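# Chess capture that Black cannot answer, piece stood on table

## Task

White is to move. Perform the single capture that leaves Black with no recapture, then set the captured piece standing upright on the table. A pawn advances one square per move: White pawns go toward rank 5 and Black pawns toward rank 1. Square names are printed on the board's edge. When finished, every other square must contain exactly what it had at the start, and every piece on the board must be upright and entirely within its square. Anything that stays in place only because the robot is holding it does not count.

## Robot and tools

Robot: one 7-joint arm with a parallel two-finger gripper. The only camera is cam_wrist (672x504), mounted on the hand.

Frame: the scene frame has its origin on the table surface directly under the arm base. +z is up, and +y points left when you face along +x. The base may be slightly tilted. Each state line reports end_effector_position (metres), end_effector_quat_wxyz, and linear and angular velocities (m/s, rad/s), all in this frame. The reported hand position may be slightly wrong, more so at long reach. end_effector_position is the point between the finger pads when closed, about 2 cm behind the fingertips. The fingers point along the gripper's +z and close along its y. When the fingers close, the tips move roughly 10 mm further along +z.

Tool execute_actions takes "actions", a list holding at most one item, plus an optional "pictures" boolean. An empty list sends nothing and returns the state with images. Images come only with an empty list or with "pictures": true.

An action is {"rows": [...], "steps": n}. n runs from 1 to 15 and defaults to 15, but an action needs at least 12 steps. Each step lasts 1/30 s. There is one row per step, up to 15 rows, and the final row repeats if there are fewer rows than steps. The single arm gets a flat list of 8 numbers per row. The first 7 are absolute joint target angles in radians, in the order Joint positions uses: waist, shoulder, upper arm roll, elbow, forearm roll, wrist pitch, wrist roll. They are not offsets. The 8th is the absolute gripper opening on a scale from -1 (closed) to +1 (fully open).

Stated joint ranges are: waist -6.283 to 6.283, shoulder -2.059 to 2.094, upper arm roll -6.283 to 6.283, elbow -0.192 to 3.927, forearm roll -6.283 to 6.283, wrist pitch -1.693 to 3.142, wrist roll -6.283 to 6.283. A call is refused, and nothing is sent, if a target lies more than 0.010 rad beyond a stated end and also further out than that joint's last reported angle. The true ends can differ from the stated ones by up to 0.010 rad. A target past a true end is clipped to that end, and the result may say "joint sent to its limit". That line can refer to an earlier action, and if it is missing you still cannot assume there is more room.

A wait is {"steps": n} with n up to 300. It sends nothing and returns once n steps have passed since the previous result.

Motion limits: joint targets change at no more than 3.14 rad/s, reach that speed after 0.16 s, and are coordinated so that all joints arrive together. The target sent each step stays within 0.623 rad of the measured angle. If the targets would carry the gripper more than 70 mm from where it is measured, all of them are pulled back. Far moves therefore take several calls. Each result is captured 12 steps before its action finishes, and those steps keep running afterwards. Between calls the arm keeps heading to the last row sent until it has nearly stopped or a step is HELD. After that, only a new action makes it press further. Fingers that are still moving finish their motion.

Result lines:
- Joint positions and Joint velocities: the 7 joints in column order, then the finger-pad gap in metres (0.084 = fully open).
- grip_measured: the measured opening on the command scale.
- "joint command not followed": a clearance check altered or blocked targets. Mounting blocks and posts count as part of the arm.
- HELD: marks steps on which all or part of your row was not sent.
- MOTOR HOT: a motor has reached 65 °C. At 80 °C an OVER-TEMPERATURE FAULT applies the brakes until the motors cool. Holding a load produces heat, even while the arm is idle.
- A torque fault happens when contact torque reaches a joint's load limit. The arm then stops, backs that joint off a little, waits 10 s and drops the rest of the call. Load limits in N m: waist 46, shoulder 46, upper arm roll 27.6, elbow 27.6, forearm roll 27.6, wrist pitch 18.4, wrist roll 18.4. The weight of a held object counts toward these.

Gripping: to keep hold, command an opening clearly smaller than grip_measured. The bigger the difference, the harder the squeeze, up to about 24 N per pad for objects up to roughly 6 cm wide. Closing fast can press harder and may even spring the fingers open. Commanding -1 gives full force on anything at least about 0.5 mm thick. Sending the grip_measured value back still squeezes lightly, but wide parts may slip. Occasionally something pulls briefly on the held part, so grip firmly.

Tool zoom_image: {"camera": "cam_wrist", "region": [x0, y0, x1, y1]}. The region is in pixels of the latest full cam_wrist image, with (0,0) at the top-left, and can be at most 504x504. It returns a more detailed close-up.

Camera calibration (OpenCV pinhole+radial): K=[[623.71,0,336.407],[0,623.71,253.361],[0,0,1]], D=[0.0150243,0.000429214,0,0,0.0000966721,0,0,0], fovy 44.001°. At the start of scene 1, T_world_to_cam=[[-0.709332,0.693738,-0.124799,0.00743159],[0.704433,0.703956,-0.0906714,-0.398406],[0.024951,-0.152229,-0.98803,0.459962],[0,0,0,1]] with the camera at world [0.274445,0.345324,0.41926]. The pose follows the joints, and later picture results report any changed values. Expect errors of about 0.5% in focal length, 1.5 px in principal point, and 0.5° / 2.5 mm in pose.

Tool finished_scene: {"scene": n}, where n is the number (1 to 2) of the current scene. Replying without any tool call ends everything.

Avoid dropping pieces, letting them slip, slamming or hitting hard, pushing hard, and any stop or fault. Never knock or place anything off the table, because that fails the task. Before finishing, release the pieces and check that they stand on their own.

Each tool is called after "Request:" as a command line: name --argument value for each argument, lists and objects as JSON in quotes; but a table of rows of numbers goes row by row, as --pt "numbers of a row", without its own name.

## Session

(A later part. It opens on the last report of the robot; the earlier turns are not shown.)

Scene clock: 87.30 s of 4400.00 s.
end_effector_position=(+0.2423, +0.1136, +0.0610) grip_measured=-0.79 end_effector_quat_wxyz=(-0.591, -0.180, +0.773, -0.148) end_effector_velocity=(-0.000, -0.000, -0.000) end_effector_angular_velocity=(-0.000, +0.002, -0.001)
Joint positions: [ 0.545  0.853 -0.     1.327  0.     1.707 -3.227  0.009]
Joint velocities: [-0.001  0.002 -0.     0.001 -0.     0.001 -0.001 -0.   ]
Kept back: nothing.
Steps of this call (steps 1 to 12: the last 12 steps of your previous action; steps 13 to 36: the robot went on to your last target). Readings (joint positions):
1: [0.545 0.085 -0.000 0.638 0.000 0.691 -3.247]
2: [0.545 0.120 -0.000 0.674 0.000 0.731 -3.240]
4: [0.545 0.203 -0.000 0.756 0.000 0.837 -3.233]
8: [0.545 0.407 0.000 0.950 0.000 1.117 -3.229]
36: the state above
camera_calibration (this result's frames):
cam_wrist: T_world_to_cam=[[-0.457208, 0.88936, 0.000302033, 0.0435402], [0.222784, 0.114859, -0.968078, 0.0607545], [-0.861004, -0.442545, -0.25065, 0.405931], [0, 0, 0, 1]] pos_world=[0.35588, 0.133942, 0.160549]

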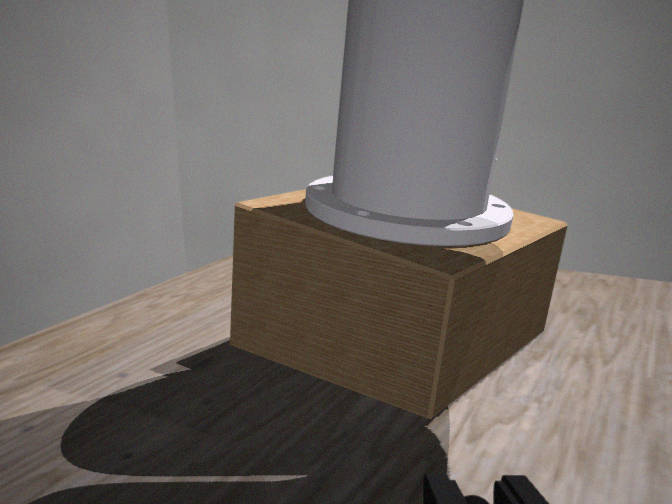

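Request:
execute_actions --actions '[{"rows":[[0.545,0.861,0,1.331,0,1.7025,-3.227,-1],[0.545,0.869,0,1.335,0,1.6985,-3.227,-1],[0.545,0.877,0,1.339,0,1.6945,-3.227,-1],[0.545,0.885,0,1.343,0,1.69,-3.227,-1],[0.545,0.893,0,1.3465,0,1.686,-3.227,-1],[0.545,0.901,0,1.35,0,1.682,-3.227,-1],[0.545,0.909,0,1.354,0,1.678,-3.227,-1],[0.545,0.916,0,1.3575,0,1.674,-3.227,-1],[0.545,0.922,0,1.3605,0,1.671,-3.227,-1],[0.545,0.927,0,1.363,0,1.668,-3.227,-1],[0.545,0.932,0,1.365,0,1.666,-3.227,-1],[0.545,0.9354,0,1.3669,0,1.664,-3.227,-1],[0.545,0.937,0,1.3677,0,1.663,-3.227,-1],[0.545,0.939,0,1.3686,0,1.662,-3.227,-1],[0.545,0.941,0,1.3696,0,1.661,-3.227,-1]],"steps":15}]'

Request:
execute_actions --actions '[{"steps":30}]'

Scene clock: 88.70 s of 4400.00 s.
end_effector_position=(+0.2425, +0.1135, +0.0597) grip_measured=-0.79 end_effector_quat_wxyz=(-0.590, -0.180, +0.773, -0.148) end_effector_velocity=(+0.007, -0.001, -0.038) end_effector_angular_velocity=(+0.008, -0.021, +0.003)
Joint positions: [ 0.545  0.856 -0.     1.33   0.     1.705 -3.227  0.009]
Joint velocities: [ 0.     0.099 -0.001  0.063 -0.001 -0.058  0.001 -0.   ]
Steps of this call (steps 1 to 15: the robot went on to your last target; steps 16 to 39: nothing new was sent; steps 40 to 42: the first 3 steps of this action). Readings (joint positions):
40: [0.545 0.853 0.000 1.327 -0.000 1.707 -3.227]
41: [0.545 0.854 -0.000 1.328 -0.000 1.706 -3.227]
42: the state above

Scene clock: 89.70 s of 4400.00 s.
end_effector_position=(+0.2413, +0.1095, +0.0283) grip_measured=-0.79 end_effector_quat_wxyz=(-0.591, -0.180, +0.773, -0.148) end_effector_velocity=(-0.000, -0.001, -0.000) end_effector_angular_velocity=(-0.002, +0.001, +0.000)
Joint positions: [ 0.545  0.941 -0.     1.37   0.     1.661 -3.227  0.009]
Joint velocities: [-0.     0.002 -0.     0.    -0.001 -0.     0.    -0.   ]
Kept back: nothing.
Steps of this call (steps 1 to 12: the last 12 steps of your previous action; steps 13 to 30: the robot went on to your last target). Readings (joint positions):
1: [0.545 0.861 -0.000 1.332 0.000 1.702 -3.227]
2: [0.545 0.866 -0.000 1.335 0.000 1.699 -3.227]
4: [0.545 0.881 -0.000 1.341 0.000 1.692 -3.227]
8: [0.545 0.911 0.000 1.354 -0.000 1.677 -3.227]
30: the state above
The arm was judged still, so your last target was given up. Only a new action makes it travel on or press farther. Fingers that are still opening or closing keep moving.

Request:
execute_actions --actions '[{"rows":[[0.545,0.942,0,1.3701,0,1.6605,-3.227,-1],[0.545,0.943,0,1.3706,0,1.66,-3.227,-1],[0.545,0.944,0,1.371,0,1.6595,-3.227,-1]],"steps":12}]'

Request:
execute_actions --actions '[{"steps":20}]'

Scene clock: 90.37 s of 4400.00 s.
end_effector_position=(+0.2413, +0.1095, +0.0282) grip_measured=-0.79 end_effector_quat_wxyz=(-0.591, -0.180, +0.773, -0.148) end_effector_velocity=(+0.000, +0.000, +0.000) end_effector_angular_velocity=(+0.001, -0.001, -0.002)
Joint positions: [ 0.545  0.941 -0.     1.37  -0.     1.661 -3.227  0.009]
Joint velocities: [ 0.001 -0.001 -0.002  0.     0.002 -0.    -0.001 -0.   ]
Kept back: the last 12 steps of this action.
Steps of this call (steps 1 to 20: nothing new was sent). Readings (joint positions):
1: [0.545 0.941 -0.000 1.370 -0.000 1.661 -3.227]
2: [0.545 0.941 -0.000 1.370 0.000 1.661 -3.227]
4: [0.545 0.941 -0.000 1.370 0.000 1.661 -3.227]
8: [0.545 0.941 -0.000 1.370 -0.000 1.661 -3.227]
20: the state above

Scene clock: 91.03 s of 4400.00 s.
end_effector_position=(+0.2412, +0.1094, +0.0273) grip_measured=-0.79 end_effector_quat_wxyz=(-0.591, -0.180, +0.772, -0.148) end_effector_velocity=(-0.000, -0.001, -0.000) end_effector_angular_velocity=(-0.001, +0.001, +0.000)
Joint positions: [ 0.545  0.944 -0.     1.371 -0.     1.66  -3.227  0.009]
Joint velocities: [-0.     0.002 -0.    -0.    -0.001 -0.001  0.     0.   ]
Kept back: nothing.
Steps of this call (steps 1 to 12: the last 12 steps of your previous action; steps 13 to 15: the robot went on to your last target; steps 16 to 20: nothing new was sent). Readings (joint positions):
1: [0.545 0.941 -0.000 1.370 0.000 1.661 -3.227]
2: [0.545 0.941 -0.000 1.370 -0.000 1.661 -3.227]
4: [0.545 0.942 -0.000 1.370 0.000 1.660 -3.227]
8: [0.545 0.943 -0.000 1.371 -0.000 1.660 -3.227]
20: the state above
The arm was judged still, so your last target was given up. Only a new action makes it travel on or press farther. Fingers that are still opening or closing keep moving.

Request:
execute_actions --actions '[{"rows":[[0.545,0.945,0,1.3715,0,1.659,-3.227,-1],[0.545,0.946,0,1.372,0,1.6585,-3.227,-1],[0.545,0.947,0,1.3725,0,1.658,-3.227,-1]],"steps":12}]'

Request:
execute_actions --actions '[{"steps":20}]' --pictures true

Scene clock: 91.33 s of 4400.00 s.
end_effector_position=(+0.2412, +0.1094, +0.0272) grip_measured=-0.79 end_effector_quat_wxyz=(-0.591, -0.180, +0.772, -0.148) end_effector_velocity=(-0.000, -0.000, -0.001) end_effector_angular_velocity=(-0.000, +0.001, -0.003)
Joint positions: [ 0.545  0.944 -0.     1.371 -0.     1.66  -3.227  0.009]
Joint velocities: [-0.     0.002 -0.001  0.     0.002 -0.    -0.     0.   ]
Kept back: the last 12 steps of this action.
Steps of this call (steps 1 to 9: nothing new was sent). Readings (joint positions):
1: [0.545 0.944 -0.000 1.371 -0.000 1.660 -3.227]
2: [0.545 0.944 -0.000 1.371 -0.000 1.660 -3.227]
4: [0.545 0.944 -0.000 1.371 -0.000 1.660 -3.227]
8: [0.545 0.944 -0.000 1.371 -0.000 1.660 -3.227]
9: the state above

Scene clock: 92.00 s of 4400.00 s.
end_effector_position=(+0.2413, +0.1093, +0.0266) grip_measured=-0.79 end_effector_quat_wxyz=(-0.591, -0.180, +0.772, -0.148) end_effector_velocity=(+0.000, -0.000, -0.001) end_effector_angular_velocity=(-0.002, -0.002, -0.000)
Joint positions: [ 0.545  0.946 -0.     1.373 -0.     1.659 -3.227  0.009]
Joint velocities: [ 0.001  0.002 -0.001  0.    -0.    -0.002  0.001  0.   ]
Kept back: nothing.
Steps of this call (steps 1 to 12: the last 12 steps of your previous action; steps 13 to 15: the robot went on to your last target; steps 16 to 20: nothing new was sent). Readings (joint positions):
1: [0.545 0.944 -0.000 1.371 -0.000 1.660 -3.227]
2: [0.545 0.944 -0.000 1.371 -0.000 1.660 -3.227]
4: [0.545 0.945 -0.000 1.372 -0.000 1.660 -3.227]
8: [0.545 0.946 -0.000 1.373 -0.000 1.660 -3.227]
20: the state above
The arm was judged still, so your last target was given up. Only a new action makes it travel on or press farther. Fingers that are still opening or closing keep moving.
camera_calibration (this result's frames):
cam_wrist: T_world_to_cam=[[-0.457145, 0.889392, 0.000270552, 0.0468875], [0.222209, 0.114509, -0.968251, 0.0283156], [-0.861186, -0.442572, -0.249978, 0.394612], [0, 0, 0, 1]] pos_world=[0.354977, 0.1297, 0.126048]

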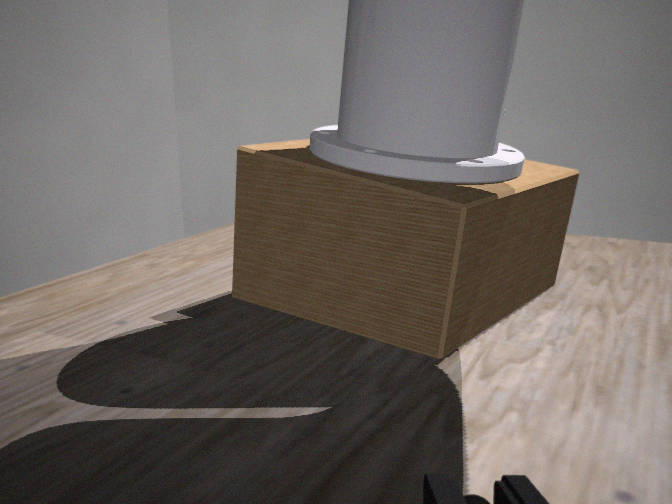

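Request:
execute_actions --actions '[{"rows":[[0.545,0.947,0,1.3725,0,1.658,-3.227,-0.86],[0.545,0.947,0,1.3725,0,1.658,-3.227,-0.86],[0.545,0.948,0,1.3744,0,1.659,-3.227,-0.86],[0.545,0.9489,0,1.3763,0,1.6599,-3.227,-0.86],[0.545,0.9499,0,1.3782,0,1.6609,-3.227,-0.86],[0.545,0.9508,0,1.3801,0,1.6618,-3.227,-0.86],[0.545,0.9518,0,1.382,0,1.6628,-3.227,-0.86],[0.545,0.9527,0,1.3839,0,1.6637,-3.227,-0.86],[0.545,0.9537,0,1.3858,0,1.6647,-3.227,-0.86],[0.545,0.9546,0,1.3877,0,1.6656,-3.227,-0.86],[0.545,0.9556,0,1.3896,0,1.6666,-3.227,-0.86],[0.545,0.9565,0,1.3915,0,1.6675,-3.227,-0.86],[0.545,0.9575,0,1.3934,0,1.6685,-3.227,-0.86],[0.545,0.9584,0,1.3953,0,1.6694,-3.227,-0.86]],"steps":15}]'

Request:
execute_actions --actions '[{"steps":24}]' --pictures true

Scene clock: 93.23 s of 4400.00 s.
end_effector_position=(+0.2410, +0.1091, +0.0264) grip_measured=-0.79 end_effector_quat_wxyz=(-0.591, -0.180, +0.772, -0.148) end_effector_velocity=(-0.000, -0.000, -0.001) end_effector_angular_velocity=(-0.001, +0.001, -0.001)
Joint positions: [ 0.545  0.947 -0.     1.372 -0.     1.659 -3.227  0.009]
Joint velocities: [-0.001  0.003  0.     0.001 -0.     0.001 -0.    -0.   ]
Steps of this call (steps 1 to 34: nothing new was sent; steps 35 to 37: the first 3 steps of this action). Readings (joint positions):
35: [0.545 0.947 -0.000 1.372 -0.000 1.659 -3.227]
36: [0.545 0.947 -0.000 1.372 -0.000 1.659 -3.227]
37: the state above

Scene clock: 94.03 s of 4400.00 s.
end_effector_position=(+0.2449, +0.1109, +0.0250) grip_measured=-0.79 end_effector_quat_wxyz=(-0.591, -0.180, +0.772, -0.148) end_effector_velocity=(+0.001, +0.001, +0.000) end_effector_angular_velocity=(+0.001, -0.004, +0.001)
Joint positions: [ 0.545  0.959  0.     1.395  0.     1.67  -3.227  0.009]
Joint velocities: [-0.001 -0.002  0.001  0.002 -0.001 -0.     0.001 -0.   ]
Kept back: nothing.
Steps of this call (steps 1 to 12: the last 12 steps of your previous action; steps 13 to 24: the robot went on to your last target). Readings (joint positions):
1: [0.545 0.947 -0.000 1.373 -0.000 1.660 -3.227]
2: [0.545 0.948 -0.000 1.373 -0.000 1.660 -3.227]
4: [0.545 0.949 -0.000 1.375 -0.000 1.662 -3.227]
8: [0.545 0.953 -0.000 1.382 -0.000 1.665 -3.227]
24: the state above
camera_calibration (this result's frames):
cam_wrist: T_world_to_cam=[[-0.457054, 0.889439, 0.000365941, 0.0470703], [0.221168, 0.114049, -0.968544, 0.0261595], [-0.861503, -0.442596, -0.248842, 0.398034], [0, 0, 0, 1]] pos_world=[0.358635, 0.131318, 0.124367]

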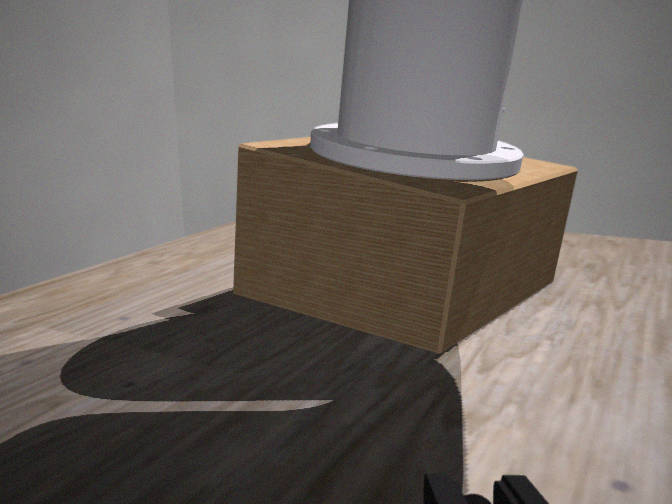

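Release slowly, then lift.

Request:
execute_actions --actions '[{"rows":[[0.545,0.9584,0,1.3953,0,1.6694,-3.227,-0.83],[0.545,0.9584,0,1.3953,0,1.6694,-3.227,-0.81],[0.545,0.9584,0,1.3953,0,1.6694,-3.227,-0.79],[0.545,0.9584,0,1.3953,0,1.6694,-3.227,-0.78],[0.545,0.9584,0,1.3953,0,1.6694,-3.227,-0.77],[0.545,0.9584,0,1.3953,0,1.6694,-3.227,-0.76],[0.545,0.9584,0,1.3953,0,1.6694,-3.227,-0.75],[0.545,0.9584,0,1.3953,0,1.6694,-3.227,-0.74],[0.545,0.9584,0,1.3953,0,1.6694,-3.227,-0.73],[0.545,0.9584,0,1.3953,0,1.6694,-3.227,-0.71],[0.545,0.9584,0,1.3953,0,1.6694,-3.227,-0.68],[0.545,0.9584,0,1.3953,0,1.6694,-3.227,-0.62],[0.545,0.9584,0,1.3953,0,1.6694,-3.227,-0.55],[0.545,0.9584,0,1.3953,0,1.6694,-3.227,-0.45],[0.545,0.9584,0,1.3953,0,1.6694,-3.227,-0.3]],"steps":15}]'

Request:
execute_actions --actions '[{"steps":22}]' --pictures true

Request:
execute_actions --actions '[{"rows":[[0.545,0.945,0,1.389,0,1.676,-3.227,-0.3],[0.545,0.93,0,1.382,0,1.684,-3.227,-0.3],[0.545,0.915,0,1.375,0,1.692,-3.227,-0.3],[0.545,0.90,0,1.368,0,1.70,-3.227,-0.3],[0.545,0.885,0,1.365,0,1.71,-3.227,-0.3],[0.545,0.87,0,1.37,0,1.72,-3.227,-0.3],[0.545,0.85,0,1.38,0,1.73,-3.227,-0.3],[0.545,0.83,0,1.4,0,1.74,-3.227,-0.3],[0.545,0.81,0,1.42,0,1.75,-3.227,-0.3],[0.545,0.79,0,1.44,0,1.76,-3.227,-0.3],[0.545,0.77,0,1.46,0,1.76,-3.227,-0.3],[0.545,0.75,0,1.48,0,1.74,-3.227,-0.3],[0.545,0.73,0,1.5,0,1.71,-3.227,-0.3],[0.545,0.71,0,1.52,0,1.68,-3.227,-0.3],[0.545,0.7,0,1.54,0,1.64,-3.227,-0.3]],"steps":15}]'

Request:
execute_actions --actions '[{"steps":26}]' --pictures true

Scene clock: 95.87 s of 4400.00 s.
end_effector_position=(+0.2453, +0.1111, +0.0250) grip_measured=-0.79 end_effector_quat_wxyz=(-0.591, -0.180, +0.772, -0.148) end_effector_velocity=(+0.000, -0.001, +0.000) end_effector_angular_velocity=(-0.001, -0.000, -0.002)
Joint positions: [ 0.545  0.958  0.     1.395  0.     1.669 -3.227  0.009]
Joint velocities: [-0.001 -0.    -0.001 -0.     0.001  0.    -0.    -0.   ]
Steps of this call (steps 1 to 15: the robot went on to your last target; steps 16 to 52: nothing new was sent; steps 53 to 55: the first 3 steps of this action). Readings (joint positions):
53: [0.545 0.958 0.000 1.395 0.000 1.669 -3.227]
54: [0.545 0.958 0.000 1.395 0.000 1.669 -3.227]
55: the state above

Scene clock: 96.60 s of 4400.00 s.
end_effector_position=(+0.2453, +0.1111, +0.0249) grip_measured=-0.32 end_effector_quat_wxyz=(-0.591, -0.180, +0.773, -0.148) end_effector_velocity=(-0.000, +0.001, +0.001) end_effector_angular_velocity=(+0.002, +0.001, +0.001)
Joint positions: [ 0.545  0.959  0.     1.395  0.     1.669 -3.227  0.03 ]
Joint velocities: [-0.    -0.002  0.002  0.    -0.     0.002 -0.    -0.   ]
Kept back: nothing.
Steps of this call (steps 1 to 12: the last 12 steps of your previous action; steps 13 to 15: the robot went on to your last target; steps 16 to 22: nothing new was sent). Readings (joint positions):
1: [0.545 0.958 0.000 1.395 0.000 1.669 -3.227]
2: [0.545 0.958 0.000 1.395 0.000 1.669 -3.227]
4: [0.545 0.959 0.000 1.396 0.000 1.667 -3.227]
8: [0.545 0.960 0.000 1.396 0.000 1.664 -3.227]
22: the state above
The arm was judged still, so your last target was given up. Only a new action makes it travel on or press farther. Fingers that are still opening or closing keep moving.
camera_calibration (this result's frames):
cam_wrist: T_world_to_cam=[[-0.457209, 0.889359, 0.000361533, 0.0471137], [0.222552, 0.114805, -0.968138, 0.0255185], [-0.861064, -0.442561, -0.250419, 0.398407], [0, 0, 0, 1]] pos_world=[0.358915, 0.131489, 0.124457]

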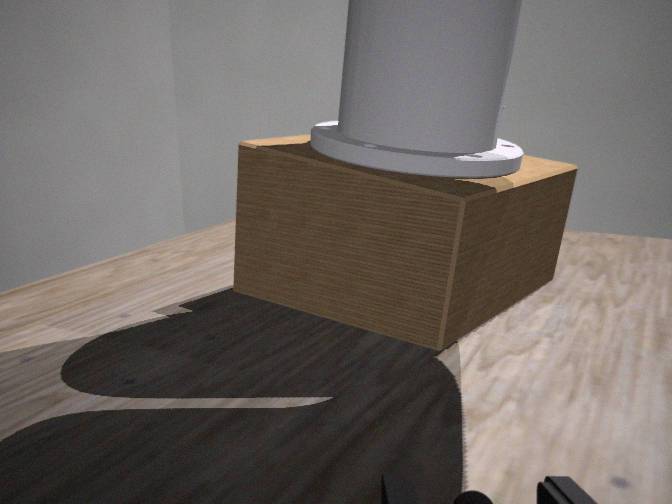

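Scene clock: 96.70 s of 4400.00 s.
end_effector_position=(+0.2449, +0.1111, +0.0270) grip_measured=-0.32 end_effector_quat_wxyz=(-0.592, -0.180, +0.772, -0.148) end_effector_velocity=(-0.008, +0.004, +0.066) end_effector_angular_velocity=(-0.017, +0.034, -0.003)
Joint positions: [ 0.545  0.954  0.     1.392  0.     1.672 -3.227  0.03 ]
Joint velocities: [ 0.    -0.166  0.001 -0.106 -0.     0.098  0.001 -0.   ]
Steps of this call (steps 1 to 3: the first 3 steps of this action). Readings (joint positions):
1: [0.545 0.959 0.000 1.395 0.000 1.669 -3.227]
2: [0.545 0.957 0.000 1.395 0.000 1.670 -3.227]
3: the state above

Scene clock: 97.57 s of 4400.00 s.
end_effector_position=(+0.3685, +0.1795, +0.1100) grip_measured=-0.32 end_effector_quat_wxyz=(-0.411, -0.218, +0.877, -0.120) end_effector_velocity=(+0.010, +0.005, +0.007) end_effector_angular_velocity=(+0.014, -0.034, +0.002)
Joint positions: [ 0.545  0.702  0.     1.538 -0.     1.641 -3.227  0.03 ]
Joint velocities: [ 0.    -0.014 -0.002  0.016  0.    -0.007  0.001 -0.   ]
Kept back: nothing.
Steps of this call (steps 1 to 12: the last 12 steps of your previous action; steps 13 to 26: the robot went on to your last target). Readings (joint positions):
1: [0.545 0.946 0.000 1.388 0.000 1.676 -3.227]
2: [0.545 0.936 0.000 1.383 0.000 1.682 -3.227]
4: [0.545 0.910 0.000 1.374 0.000 1.696 -3.227]
8: [0.545 0.847 -0.000 1.394 -0.000 1.732 -3.227]
26: the state above
camera_calibration (this result's frames):
cam_wrist: T_world_to_cam=[[-0.490937, 0.87097, -0.019821, 0.0605288], [0.554232, 0.294687, -0.778452, -0.102797], [-0.672167, -0.393156, -0.627391, 0.5191], [0, 0, 0, 1]] pos_world=[0.435611, 0.181661, 0.246856]

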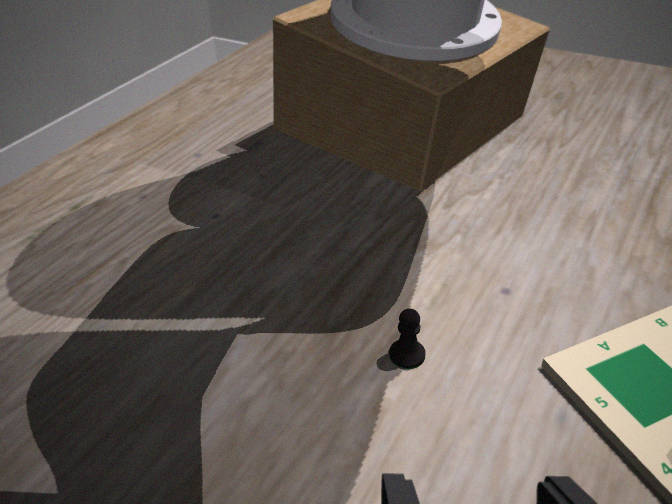

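Request:
execute_actions --actions '[{"rows":[[1.05,-0.1,0,0.95,0,0.94,-3.0,-0.3]],"steps":15}]'

Request:
execute_actions --actions '[{"steps":36}]' --pictures true

Scene clock: 98.10 s of 4400.00 s.
end_effector_position=(+0.3690, +0.1823, +0.1109) grip_measured=-0.32 end_effector_quat_wxyz=(-0.402, -0.219, +0.880, -0.122) end_effector_velocity=(-0.036, +0.087, +0.011) end_effector_angular_velocity=(+0.012, -0.501, +0.200)
Joint positions: [ 0.554  0.688 -0.003  1.525 -0.     1.624 -3.221  0.03 ]
Joint velocities: [ 0.353 -0.465 -0.107 -0.552 -0.014 -0.559  0.202 -0.   ]
Steps of this call (steps 1 to 13: the robot went on to your last target; steps 14 to 16: the first 3 steps of this action). Readings (joint positions):
14: [0.545 0.700 -0.000 1.540 -0.000 1.640 -3.227]
15: [0.547 0.698 -0.001 1.537 -0.000 1.637 -3.226]
16: the state above

Scene clock: 99.30 s of 4400.00 s.
end_effector_position=(+0.2744, +0.3982, +0.2500) grip_measured=-0.32 end_effector_quat_wxyz=(+0.011, -0.393, +0.919, -0.022) end_effector_velocity=(-0.002, +0.003, +0.004) end_effector_angular_velocity=(+0.009, -0.005, +0.006)
Joint positions: [ 1.049 -0.099 -0.     0.95  -0.     0.94  -3.     0.03 ]
Joint velocities: [ 0.003 -0.009  0.002 -0.001  0.001 -0.002 -0.    -0.   ]
Kept back: nothing.
Steps of this call (steps 1 to 12: the last 12 steps of your previous action; steps 13 to 36: the robot went on to your last target). Readings (joint positions):
1: [0.572 0.665 -0.007 1.499 -0.001 1.598 -3.212]
2: [0.599 0.630 -0.009 1.465 -0.001 1.563 -3.199]
4: [0.661 0.553 -0.000 1.403 -0.000 1.491 -3.174]
8: [0.754 0.411 0.002 1.298 0.000 1.363 -3.134]
36: the state above
camera_calibration (this result's frames):
cam_wrist: T_world_to_cam=[[-0.734178, 0.677068, -0.0506059, -0.0217373], [0.678177, 0.734866, -0.00688461, -0.408297], [0.0325272, -0.0393743, -0.998695, 0.3882], [0, 0, 0, 1]] pos_world=[0.248312, 0.330046, 0.383782]

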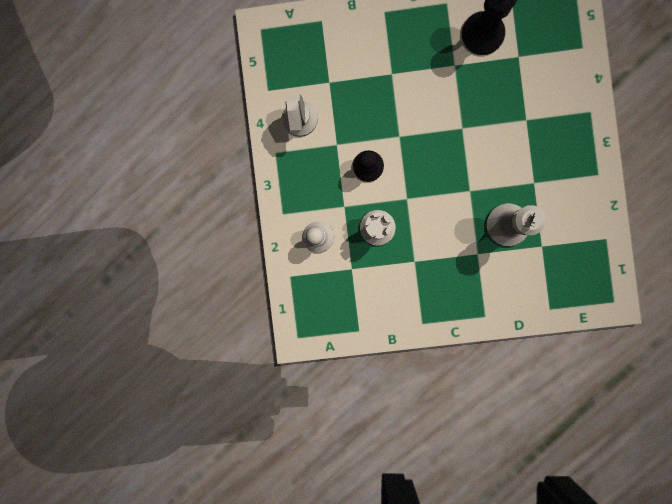

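Request:
finished_scene --scene 1

The scene is finished: the task was done.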